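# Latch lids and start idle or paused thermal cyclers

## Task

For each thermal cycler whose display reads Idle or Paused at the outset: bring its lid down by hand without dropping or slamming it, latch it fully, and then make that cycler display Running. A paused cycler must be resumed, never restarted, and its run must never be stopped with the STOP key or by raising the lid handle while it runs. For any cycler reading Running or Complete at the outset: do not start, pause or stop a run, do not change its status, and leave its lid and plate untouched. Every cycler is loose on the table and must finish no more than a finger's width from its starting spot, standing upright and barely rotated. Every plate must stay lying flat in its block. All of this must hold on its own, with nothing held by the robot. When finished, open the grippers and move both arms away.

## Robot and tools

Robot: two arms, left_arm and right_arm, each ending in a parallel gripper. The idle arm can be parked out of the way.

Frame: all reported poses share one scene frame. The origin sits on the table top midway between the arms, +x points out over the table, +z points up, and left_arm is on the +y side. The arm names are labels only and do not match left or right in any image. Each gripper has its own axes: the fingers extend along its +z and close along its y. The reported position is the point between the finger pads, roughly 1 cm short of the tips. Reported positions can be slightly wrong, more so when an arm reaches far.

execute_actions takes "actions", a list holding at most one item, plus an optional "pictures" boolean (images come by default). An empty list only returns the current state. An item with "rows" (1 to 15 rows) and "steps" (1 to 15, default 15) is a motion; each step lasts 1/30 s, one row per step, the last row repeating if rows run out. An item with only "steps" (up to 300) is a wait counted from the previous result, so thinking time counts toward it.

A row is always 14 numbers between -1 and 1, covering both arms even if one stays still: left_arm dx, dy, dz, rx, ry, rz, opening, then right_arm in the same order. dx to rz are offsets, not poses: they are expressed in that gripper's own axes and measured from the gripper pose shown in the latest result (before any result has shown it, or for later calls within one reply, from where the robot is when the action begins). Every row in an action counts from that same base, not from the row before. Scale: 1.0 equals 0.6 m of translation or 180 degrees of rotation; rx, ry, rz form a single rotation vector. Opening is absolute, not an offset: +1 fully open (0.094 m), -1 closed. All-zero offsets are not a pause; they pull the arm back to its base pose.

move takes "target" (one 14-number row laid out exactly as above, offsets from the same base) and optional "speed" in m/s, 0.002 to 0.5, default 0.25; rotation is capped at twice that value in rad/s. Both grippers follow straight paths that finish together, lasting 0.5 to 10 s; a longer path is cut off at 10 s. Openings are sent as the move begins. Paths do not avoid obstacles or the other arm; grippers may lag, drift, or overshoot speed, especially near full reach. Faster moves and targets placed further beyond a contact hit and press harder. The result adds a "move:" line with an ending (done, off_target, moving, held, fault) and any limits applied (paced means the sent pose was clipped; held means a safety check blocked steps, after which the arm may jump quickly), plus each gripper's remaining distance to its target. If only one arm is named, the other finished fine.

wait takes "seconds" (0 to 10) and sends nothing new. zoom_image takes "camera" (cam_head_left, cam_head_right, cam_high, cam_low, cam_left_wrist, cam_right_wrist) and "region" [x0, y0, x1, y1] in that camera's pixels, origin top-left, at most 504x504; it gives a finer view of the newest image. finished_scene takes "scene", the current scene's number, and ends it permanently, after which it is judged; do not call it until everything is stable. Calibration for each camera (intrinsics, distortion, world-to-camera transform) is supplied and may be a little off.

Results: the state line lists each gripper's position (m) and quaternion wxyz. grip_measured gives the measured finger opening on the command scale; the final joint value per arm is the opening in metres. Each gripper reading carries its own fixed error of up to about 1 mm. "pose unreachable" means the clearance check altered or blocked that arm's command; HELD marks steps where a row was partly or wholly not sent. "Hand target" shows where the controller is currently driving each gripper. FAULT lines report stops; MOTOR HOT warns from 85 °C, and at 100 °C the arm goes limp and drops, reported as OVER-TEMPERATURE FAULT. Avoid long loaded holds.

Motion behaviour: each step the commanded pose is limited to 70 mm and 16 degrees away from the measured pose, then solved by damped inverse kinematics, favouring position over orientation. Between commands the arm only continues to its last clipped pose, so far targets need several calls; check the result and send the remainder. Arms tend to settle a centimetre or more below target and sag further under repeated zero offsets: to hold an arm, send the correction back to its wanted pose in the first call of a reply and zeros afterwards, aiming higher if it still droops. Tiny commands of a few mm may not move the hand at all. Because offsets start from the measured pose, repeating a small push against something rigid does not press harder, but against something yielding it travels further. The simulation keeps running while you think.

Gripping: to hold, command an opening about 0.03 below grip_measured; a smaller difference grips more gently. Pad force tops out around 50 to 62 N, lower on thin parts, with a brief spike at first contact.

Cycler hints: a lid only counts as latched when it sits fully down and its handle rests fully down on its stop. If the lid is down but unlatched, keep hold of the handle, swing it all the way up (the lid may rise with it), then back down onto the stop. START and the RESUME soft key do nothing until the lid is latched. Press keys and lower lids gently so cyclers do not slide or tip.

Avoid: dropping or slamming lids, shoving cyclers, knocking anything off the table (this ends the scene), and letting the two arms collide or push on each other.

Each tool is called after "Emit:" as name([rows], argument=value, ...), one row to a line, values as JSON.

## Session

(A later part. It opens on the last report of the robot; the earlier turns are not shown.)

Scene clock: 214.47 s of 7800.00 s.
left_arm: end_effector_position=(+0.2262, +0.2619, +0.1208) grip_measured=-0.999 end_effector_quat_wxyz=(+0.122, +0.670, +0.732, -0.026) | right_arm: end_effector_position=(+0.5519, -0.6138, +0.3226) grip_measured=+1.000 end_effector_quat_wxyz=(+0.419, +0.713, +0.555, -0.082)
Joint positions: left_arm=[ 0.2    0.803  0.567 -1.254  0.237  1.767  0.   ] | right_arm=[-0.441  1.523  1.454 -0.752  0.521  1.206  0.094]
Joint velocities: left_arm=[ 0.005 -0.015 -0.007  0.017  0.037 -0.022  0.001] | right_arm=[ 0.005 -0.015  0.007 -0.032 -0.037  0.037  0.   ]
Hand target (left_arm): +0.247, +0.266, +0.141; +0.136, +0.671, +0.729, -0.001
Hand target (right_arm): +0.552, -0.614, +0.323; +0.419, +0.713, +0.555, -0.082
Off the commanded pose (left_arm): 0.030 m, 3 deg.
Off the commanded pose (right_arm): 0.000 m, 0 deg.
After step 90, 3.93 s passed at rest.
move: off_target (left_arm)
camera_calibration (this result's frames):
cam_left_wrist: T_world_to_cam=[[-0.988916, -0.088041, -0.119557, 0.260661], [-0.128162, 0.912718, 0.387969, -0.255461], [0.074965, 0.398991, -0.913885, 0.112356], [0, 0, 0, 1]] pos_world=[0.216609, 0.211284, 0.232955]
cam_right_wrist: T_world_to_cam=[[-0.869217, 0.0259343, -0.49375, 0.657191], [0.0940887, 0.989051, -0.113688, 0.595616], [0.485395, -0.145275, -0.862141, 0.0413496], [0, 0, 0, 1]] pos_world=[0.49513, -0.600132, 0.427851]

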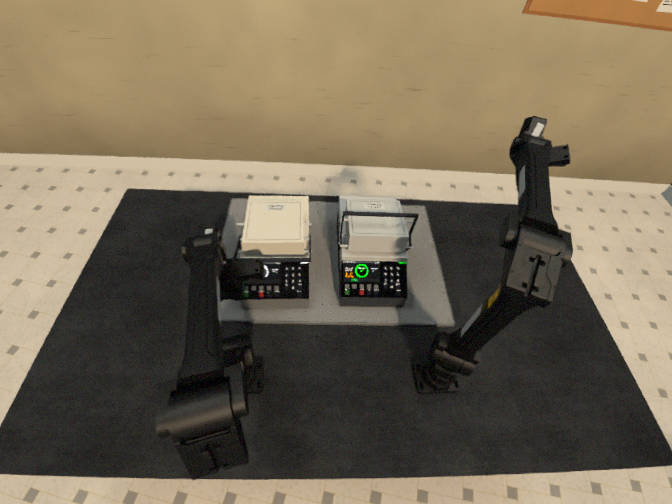

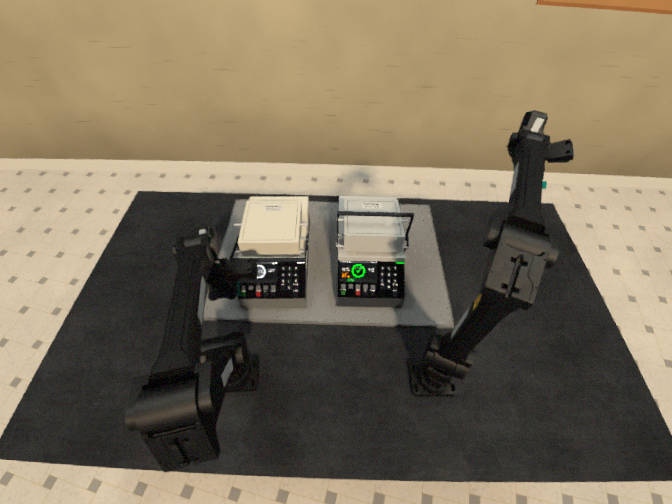

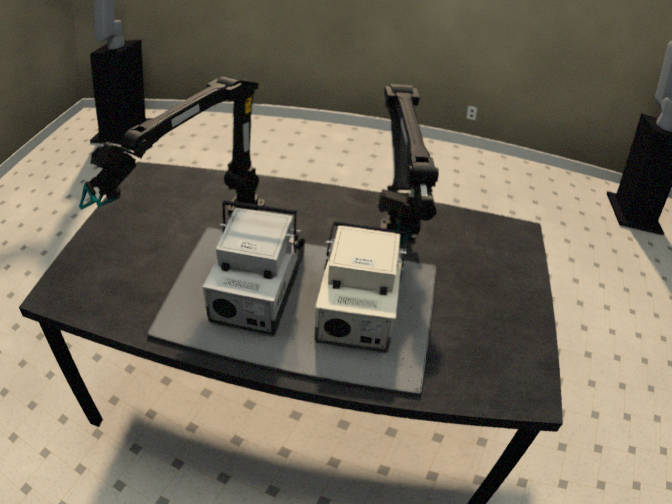

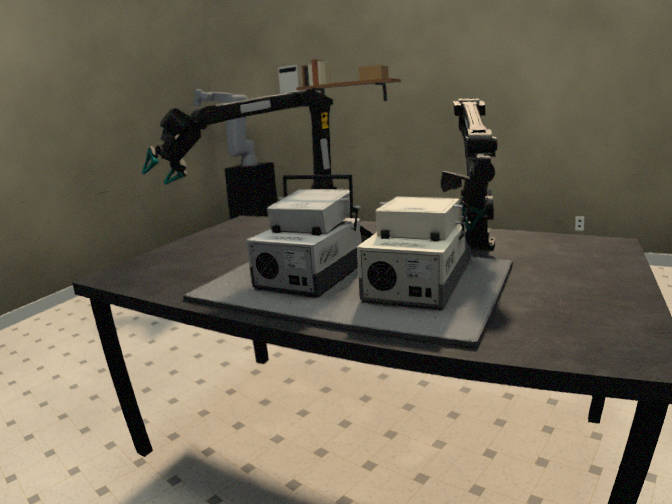

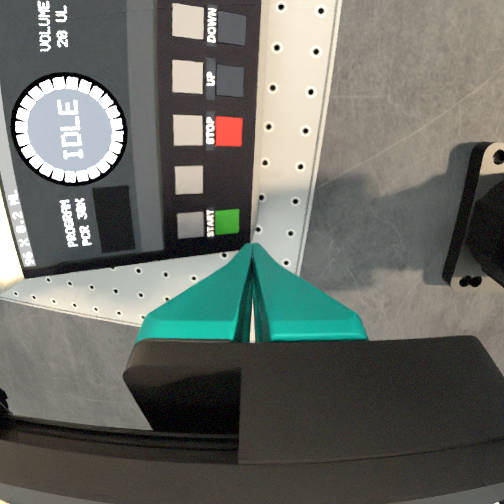

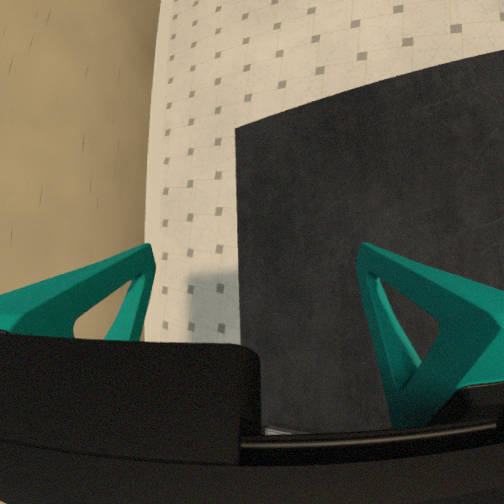

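Emit:
move(target=[0,0.035,-0.02,-0.05,0,0,-1,0,0,0,0,0,0,1], speed=0.03)

Scene clock: 221.30 s of 7800.00 s.
left_arm: end_effector_position=(+0.2403, +0.2635, +0.1316) grip_measured=-0.999 end_effector_quat_wxyz=(+0.164, +0.666, +0.727, +0.020) | right_arm: end_effector_position=(+0.5519, -0.6138, +0.3226) grip_measured=+1.000 end_effector_quat_wxyz=(+0.419, +0.713, +0.555, -0.082)
Joint positions: left_arm=[ 0.21   0.74   0.557 -1.184  0.264  1.759  0.   ] | right_arm=[-0.441  1.523  1.454 -0.752  0.521  1.206  0.094]
Joint velocities: left_arm=[-0.015  0.005 -0.002  0.002  0.022 -0.066  0.001] | right_arm=[-0.015  0.005 -0.007  0.017 -0.051 -0.095  0.   ]
Hand target (left_arm): +0.245, +0.266, +0.135; +0.174, +0.659, +0.731, +0.032
Hand target (right_arm): +0.552, -0.614, +0.323; +0.419, +0.713, +0.555, -0.082
Off the commanded pose (left_arm): 0.007 m, 2 deg.
Off the commanded pose (right_arm): 0.000 m, 0 deg.
After step 90, 1.00 s passed at rest.
move: done
camera_calibration (this result's frames):
cam_left_wrist: T_world_to_cam=[[-0.965322, -0.0991341, -0.241508, 0.289361], [-0.187375, 0.907253, 0.37654, -0.242224], [0.181781, 0.408735, -0.894367, 0.0897703], [0, 0, 0, 1]] pos_world=[0.217622, 0.211751, 0.241377]
cam_right_wrist: T_world_to_cam=[[-0.869217, 0.0259343, -0.49375, 0.657191], [0.0940887, 0.989051, -0.113688, 0.595616], [0.485395, -0.145275, -0.862141, 0.0413496], [0, 0, 0, 1]] pos_world=[0.49513, -0.600132, 0.427851]

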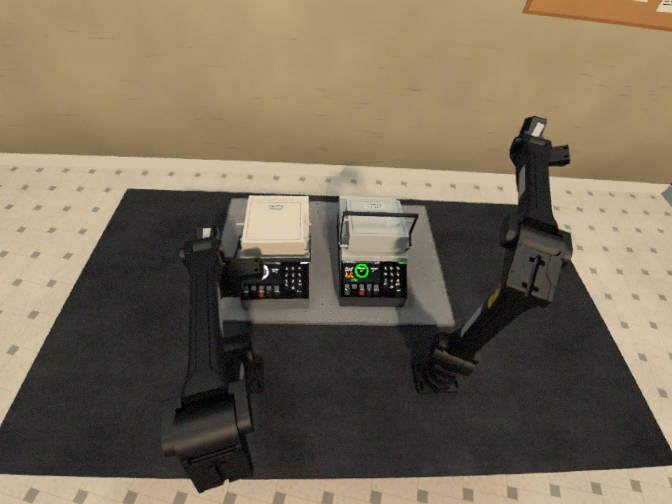

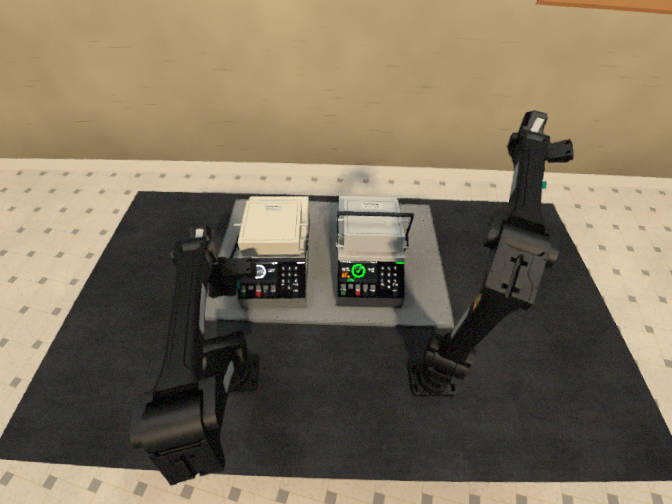

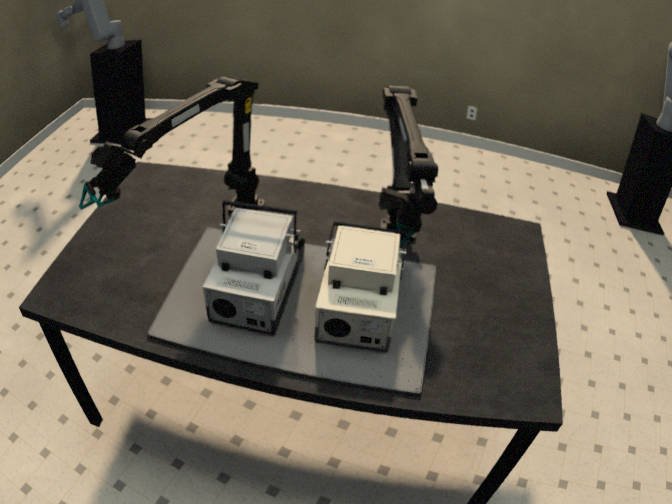

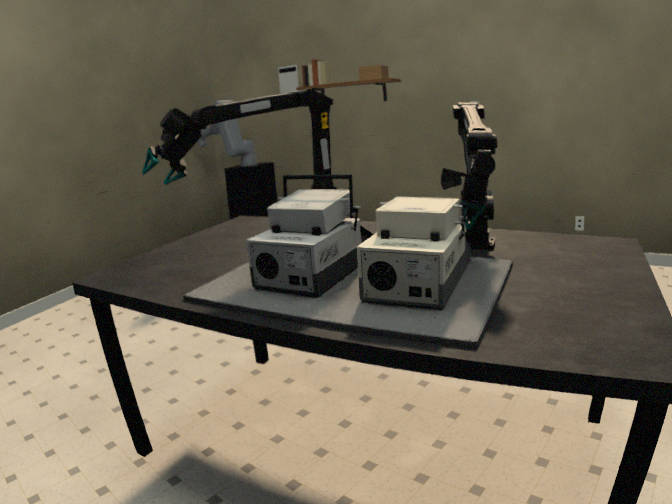

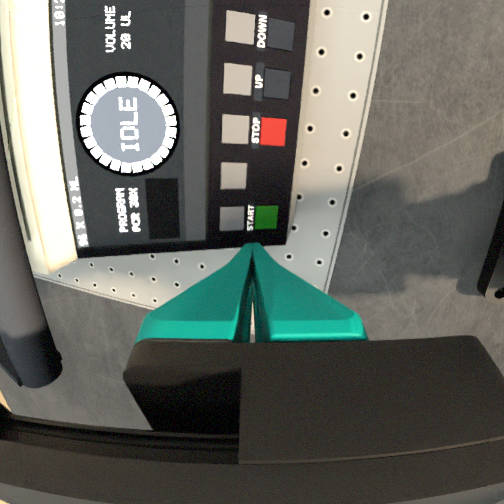

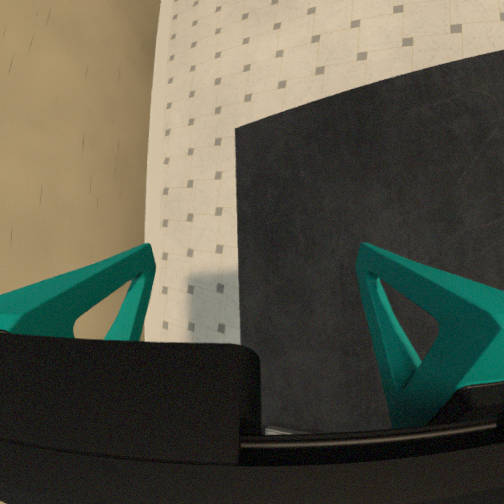

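Emit:
move(target=[-0.006,-0.011,0.032,0,0,0,-1,0,0,0,0,0,0,1], speed=0.015)

Scene clock: 229.23 s of 7800.00 s.
left_arm: end_effector_position=(+0.2346, +0.2558, +0.1116) grip_measured=-0.999 end_effector_quat_wxyz=(+0.161, +0.667, +0.728, +0.012) | right_arm: end_effector_position=(+0.5519, -0.6138, +0.3226) grip_measured=+1.000 end_effector_quat_wxyz=(+0.419, +0.713, +0.555, -0.082)
Joint positions: left_arm=[ 0.179  0.74   0.505 -1.141  0.26   1.731  0.   ] | right_arm=[-0.441  1.523  1.454 -0.752  0.521  1.206  0.094]
Joint velocities: left_arm=[ 0.005  0.005  0.017  0.007 -0.007  0.037 -0.002] | right_arm=[-0.005 -0.005 -0.012 -0.027  0.022 -0.022  0.   ]
Hand target (left_arm): +0.239, +0.256, +0.113; +0.164, +0.666, +0.727, +0.019
Hand target (right_arm): +0.552, -0.614, +0.323; +0.419, +0.713, +0.555, -0.082
Off the commanded pose (left_arm): 0.005 m, 1 deg.
Off the commanded pose (right_arm): 0.000 m, 0 deg.
After step 90, 3.33 s passed at rest.
move: done
camera_calibration (this result's frames):
cam_left_wrist: T_world_to_cam=[[-0.969319, -0.0973202, -0.225719, 0.276938], [-0.178392, 0.91027, 0.37361, -0.231268], [0.169106, 0.402414, -0.899704, 0.0812831], [0, 0, 0, 1]] pos_world=[0.213439, 0.204758, 0.222045]
cam_right_wrist: T_world_to_cam=[[-0.869217, 0.0259343, -0.49375, 0.657191], [0.0940887, 0.989051, -0.113688, 0.595616], [0.485395, -0.145275, -0.862141, 0.0413496], [0, 0, 0, 1]] pos_world=[0.49513, -0.600132, 0.427851]

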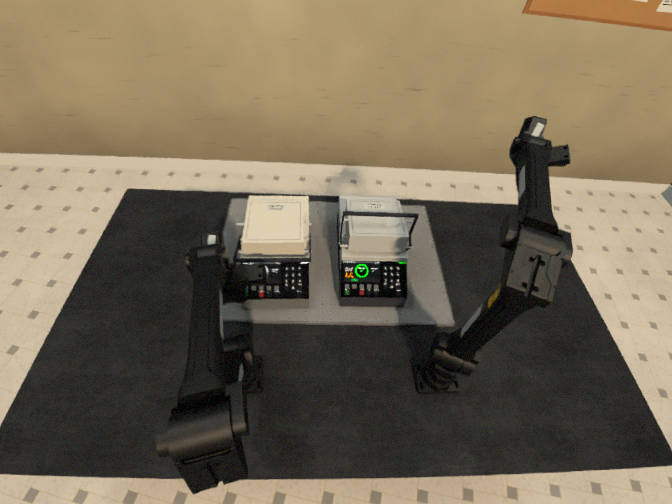

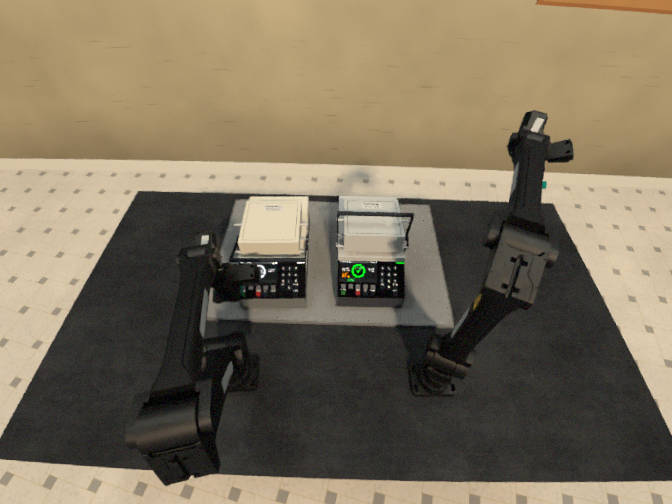

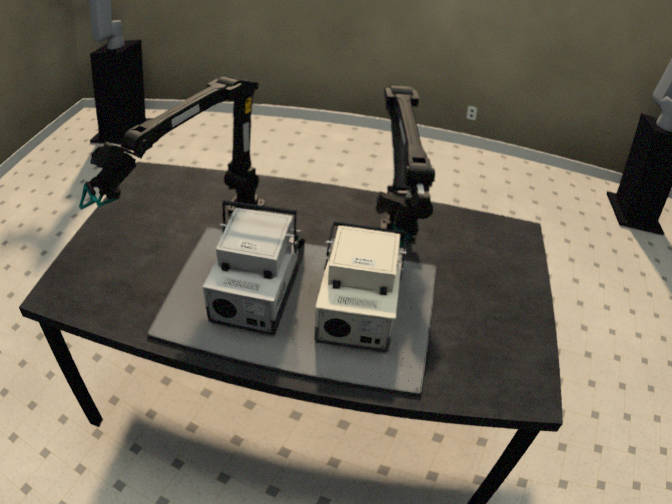

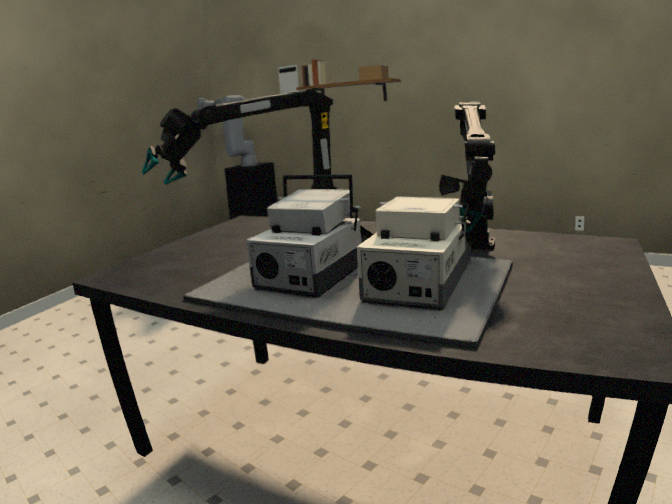

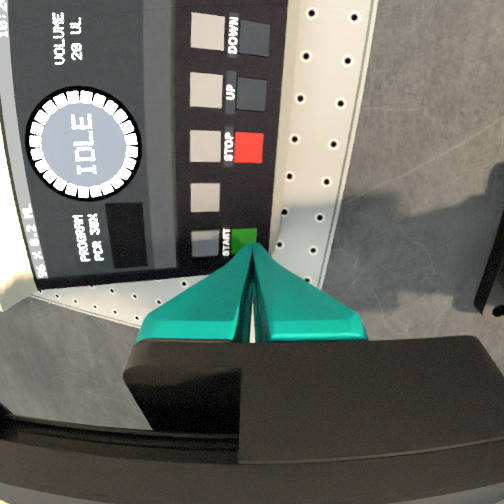

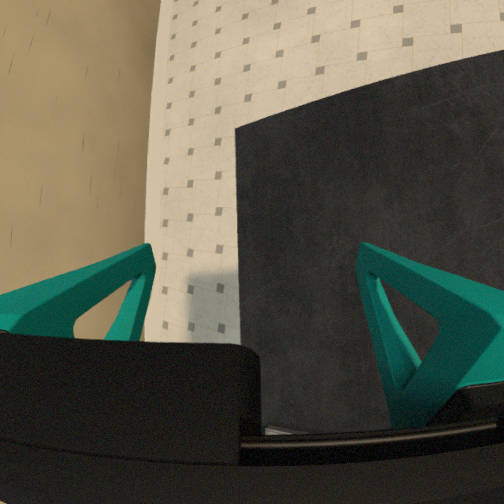

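Emit:
move(target=[-0.002,0.02,0.06,0,0,0,-1,0,0,0,0,0,0,1], speed=0.015)

Scene clock: 235.27 s of 7800.00 s.
left_arm: end_effector_position=(+0.2380, +0.2530, +0.0996) grip_measured=-0.999 end_effector_quat_wxyz=(+0.152, +0.659, +0.736, +0.007) | right_arm: end_effector_position=(+0.5519, -0.6138, +0.3226) grip_measured=+1.000 end_effector_quat_wxyz=(+0.419, +0.713, +0.555, -0.082)
Joint positions: left_arm=[ 0.147  0.773  0.488 -1.098  0.241  1.678  0.   ] | right_arm=[-0.441  1.523  1.454 -0.752  0.521  1.206  0.094]
Joint velocities: left_arm=[-0.005  0.005 -0.017 -0.002  0.007 -0.007  0.   ] | right_arm=[-0.024  0.005 -0.002  0.037 -0.007 -0.066  0.   ]
Hand target (left_arm): +0.251, +0.249, +0.083; +0.161, +0.667, +0.727, +0.011
Hand target (right_arm): +0.552, -0.614, +0.323; +0.419, +0.713, +0.555, -0.082
Off the commanded pose (left_arm): 0.026 m, 2 deg.
Off the commanded pose (right_arm): 0.000 m, 0 deg.
After step 90, 0.27 s passed at rest.
move: off_target (left_arm)
camera_calibration (this result's frames):
cam_left_wrist: T_world_to_cam=[[-0.971595, -0.117925, -0.205175, 0.280971], [-0.190195, 0.90501, 0.380503, -0.220199], [0.140814, 0.408718, -0.901732, 0.0763631], [0, 0, 0, 1]] pos_world=[0.220356, 0.201205, 0.210293]
cam_right_wrist: T_world_to_cam=[[-0.869217, 0.0259343, -0.49375, 0.657191], [0.0940887, 0.989051, -0.113688, 0.595616], [0.485395, -0.145275, -0.862141, 0.0413496], [0, 0, 0, 1]] pos_world=[0.49513, -0.600132, 0.427851]

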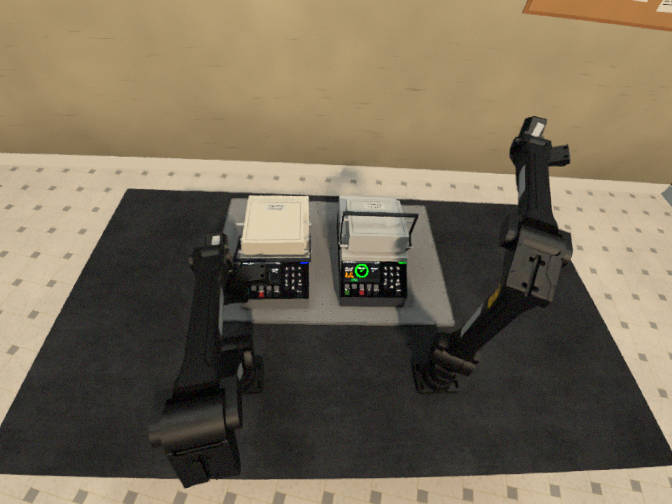

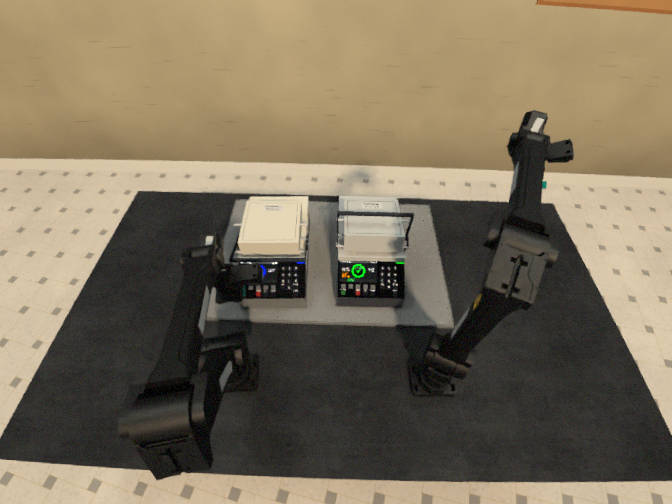

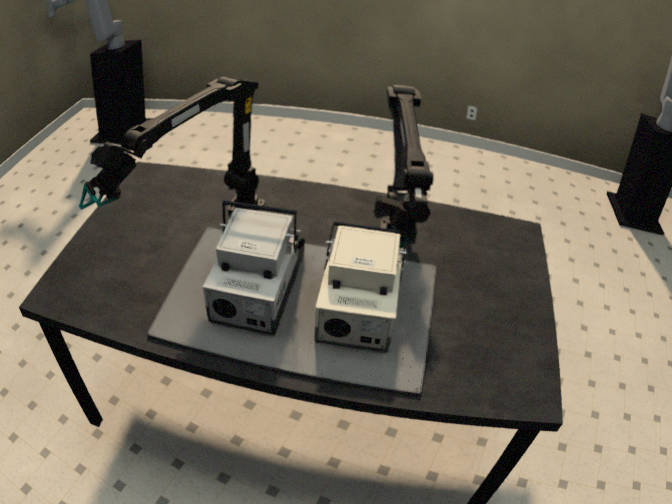

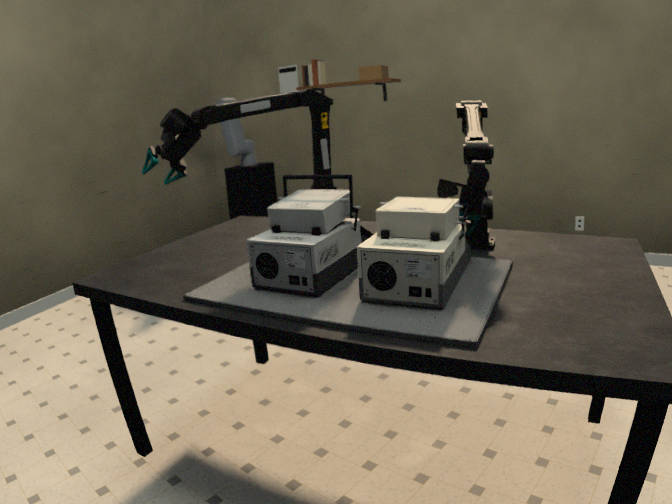

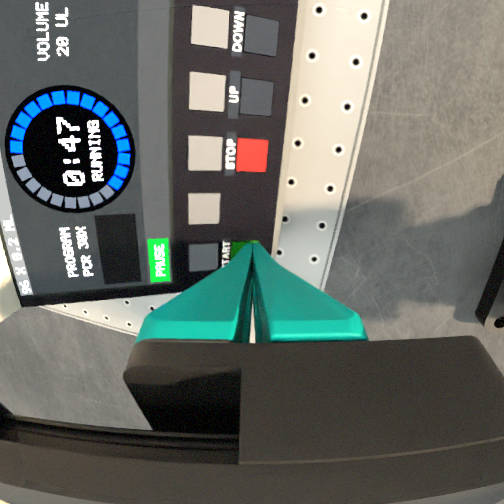

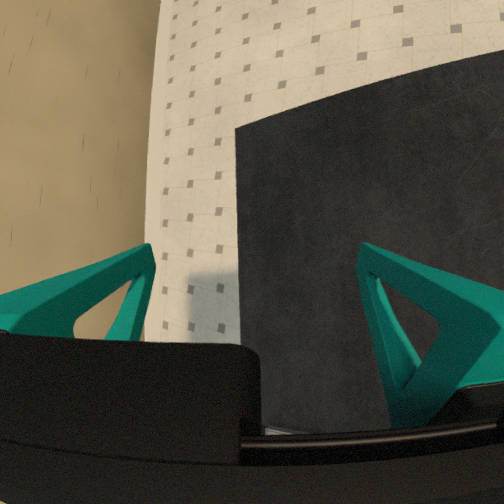

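Emit:
move(target=[0.08,0,-0.2,0,0,0,-1,0,0,0,0,0,0,1], speed=0.1)

Emit:
finished_scene(scene=2)

Scene clock: 241.33 s of 7800.00 s.
left_arm: end_effector_position=(+0.1975, +0.3143, +0.1844) grip_measured=-0.999 end_effector_quat_wxyz=(+0.142, +0.654, +0.743, -0.004) | right_arm: end_effector_position=(+0.5519, -0.6138, +0.3226) grip_measured=+1.000 end_effector_quat_wxyz=(+0.419, +0.713, +0.555, -0.082)
Joint positions: left_arm=[ 0.555  0.738  0.706 -1.489  0.28   2.085  0.   ] | right_arm=[-0.441  1.523  1.454 -0.752  0.521  1.206  0.094]
Joint velocities: left_arm=[-0.005 -0.005 -0.012 -0.002  0.007  0.051 -0.   ] | right_arm=[ 0.005  0.005 -0.002 -0.002 -0.037  0.007  0.   ]
Hand target (left_arm): +0.205, +0.321, +0.204; +0.146, +0.658, +0.738, +0.012
Hand target (right_arm): +0.552, -0.614, +0.323; +0.419, +0.713, +0.555, -0.082
Off the commanded pose (left_arm): 0.023 m, 2 deg.
Off the commanded pose (right_arm): 0.000 m, 0 deg.
joint sent to its limit (left arm) — the command would take joint 6 (wrist roll) past its upper limit, so that joint was sent only as far as its limit.
After step 90, 1.33 s passed at rest.
move: off_target (left_arm)
camera_calibration (this result's frames):
cam_left_wrist: T_world_to_cam=[[-0.976162, -0.131223, -0.17288, 0.265372], [-0.189148, 0.904977, 0.381103, -0.315953], [0.106443, 0.404718, -0.908225, 0.142678], [0, 0, 0, 1]] pos_world=[0.184097, 0.263009, 0.295872]
cam_right_wrist: T_world_to_cam=[[-0.869217, 0.0259343, -0.49375, 0.657191], [0.0940887, 0.989051, -0.113688, 0.595616], [0.485395, -0.145275, -0.862141, 0.0413496], [0, 0, 0, 1]] pos_world=[0.49513, -0.600132, 0.427851]

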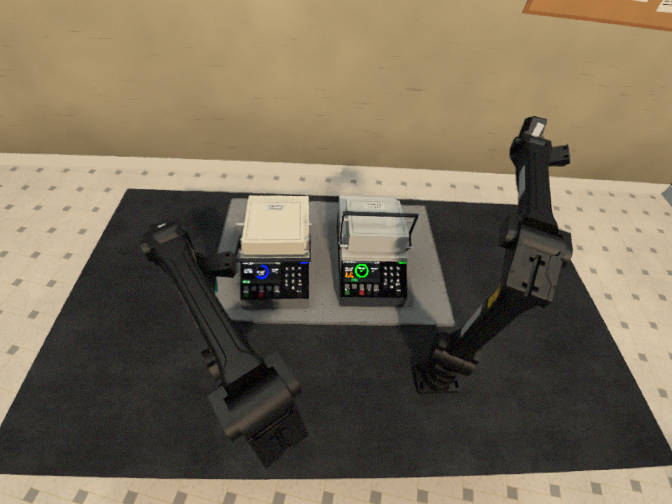

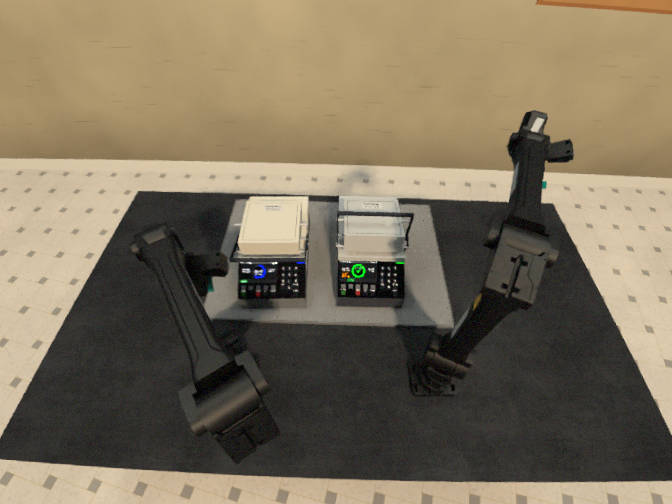

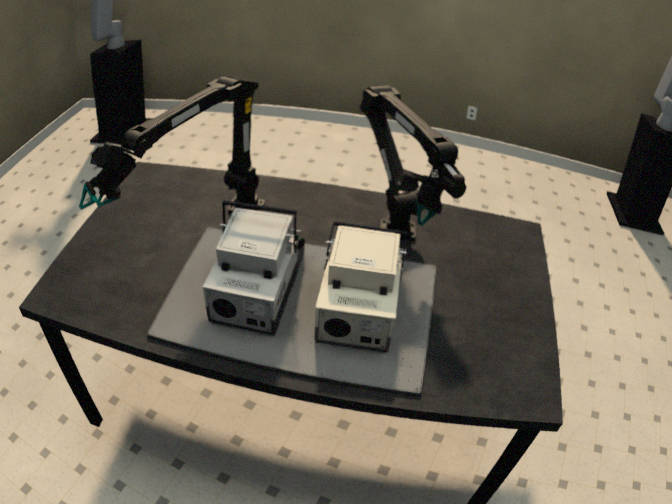

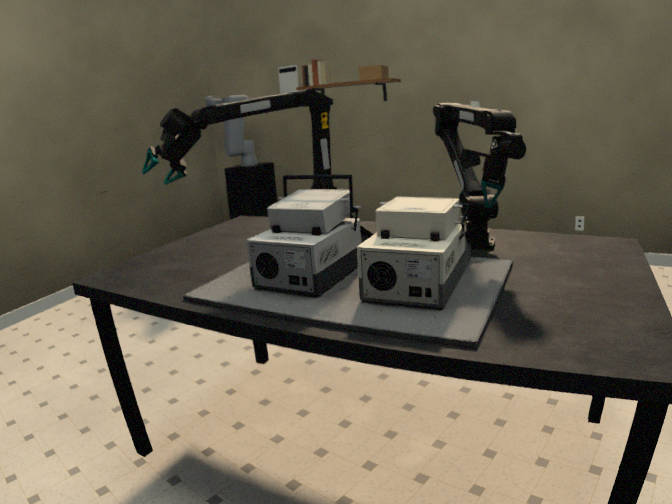

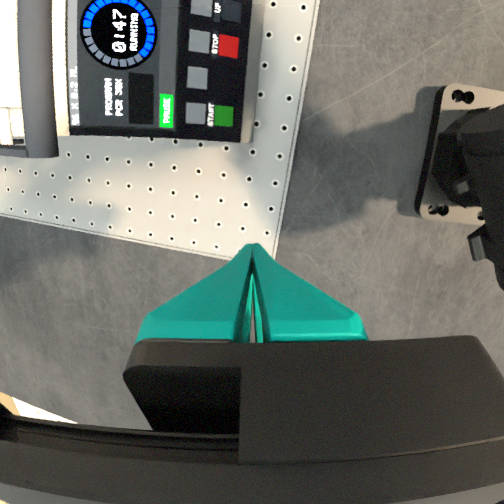

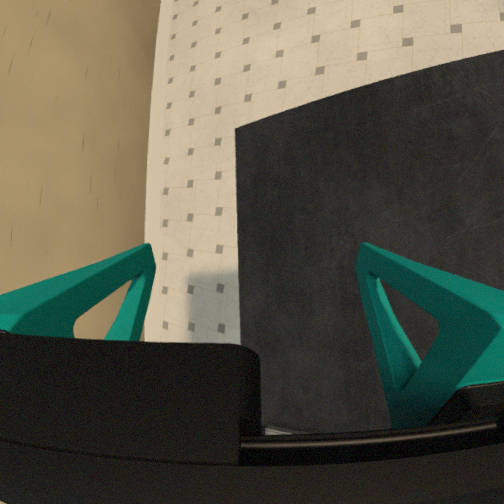

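The scene is finished: the task was done.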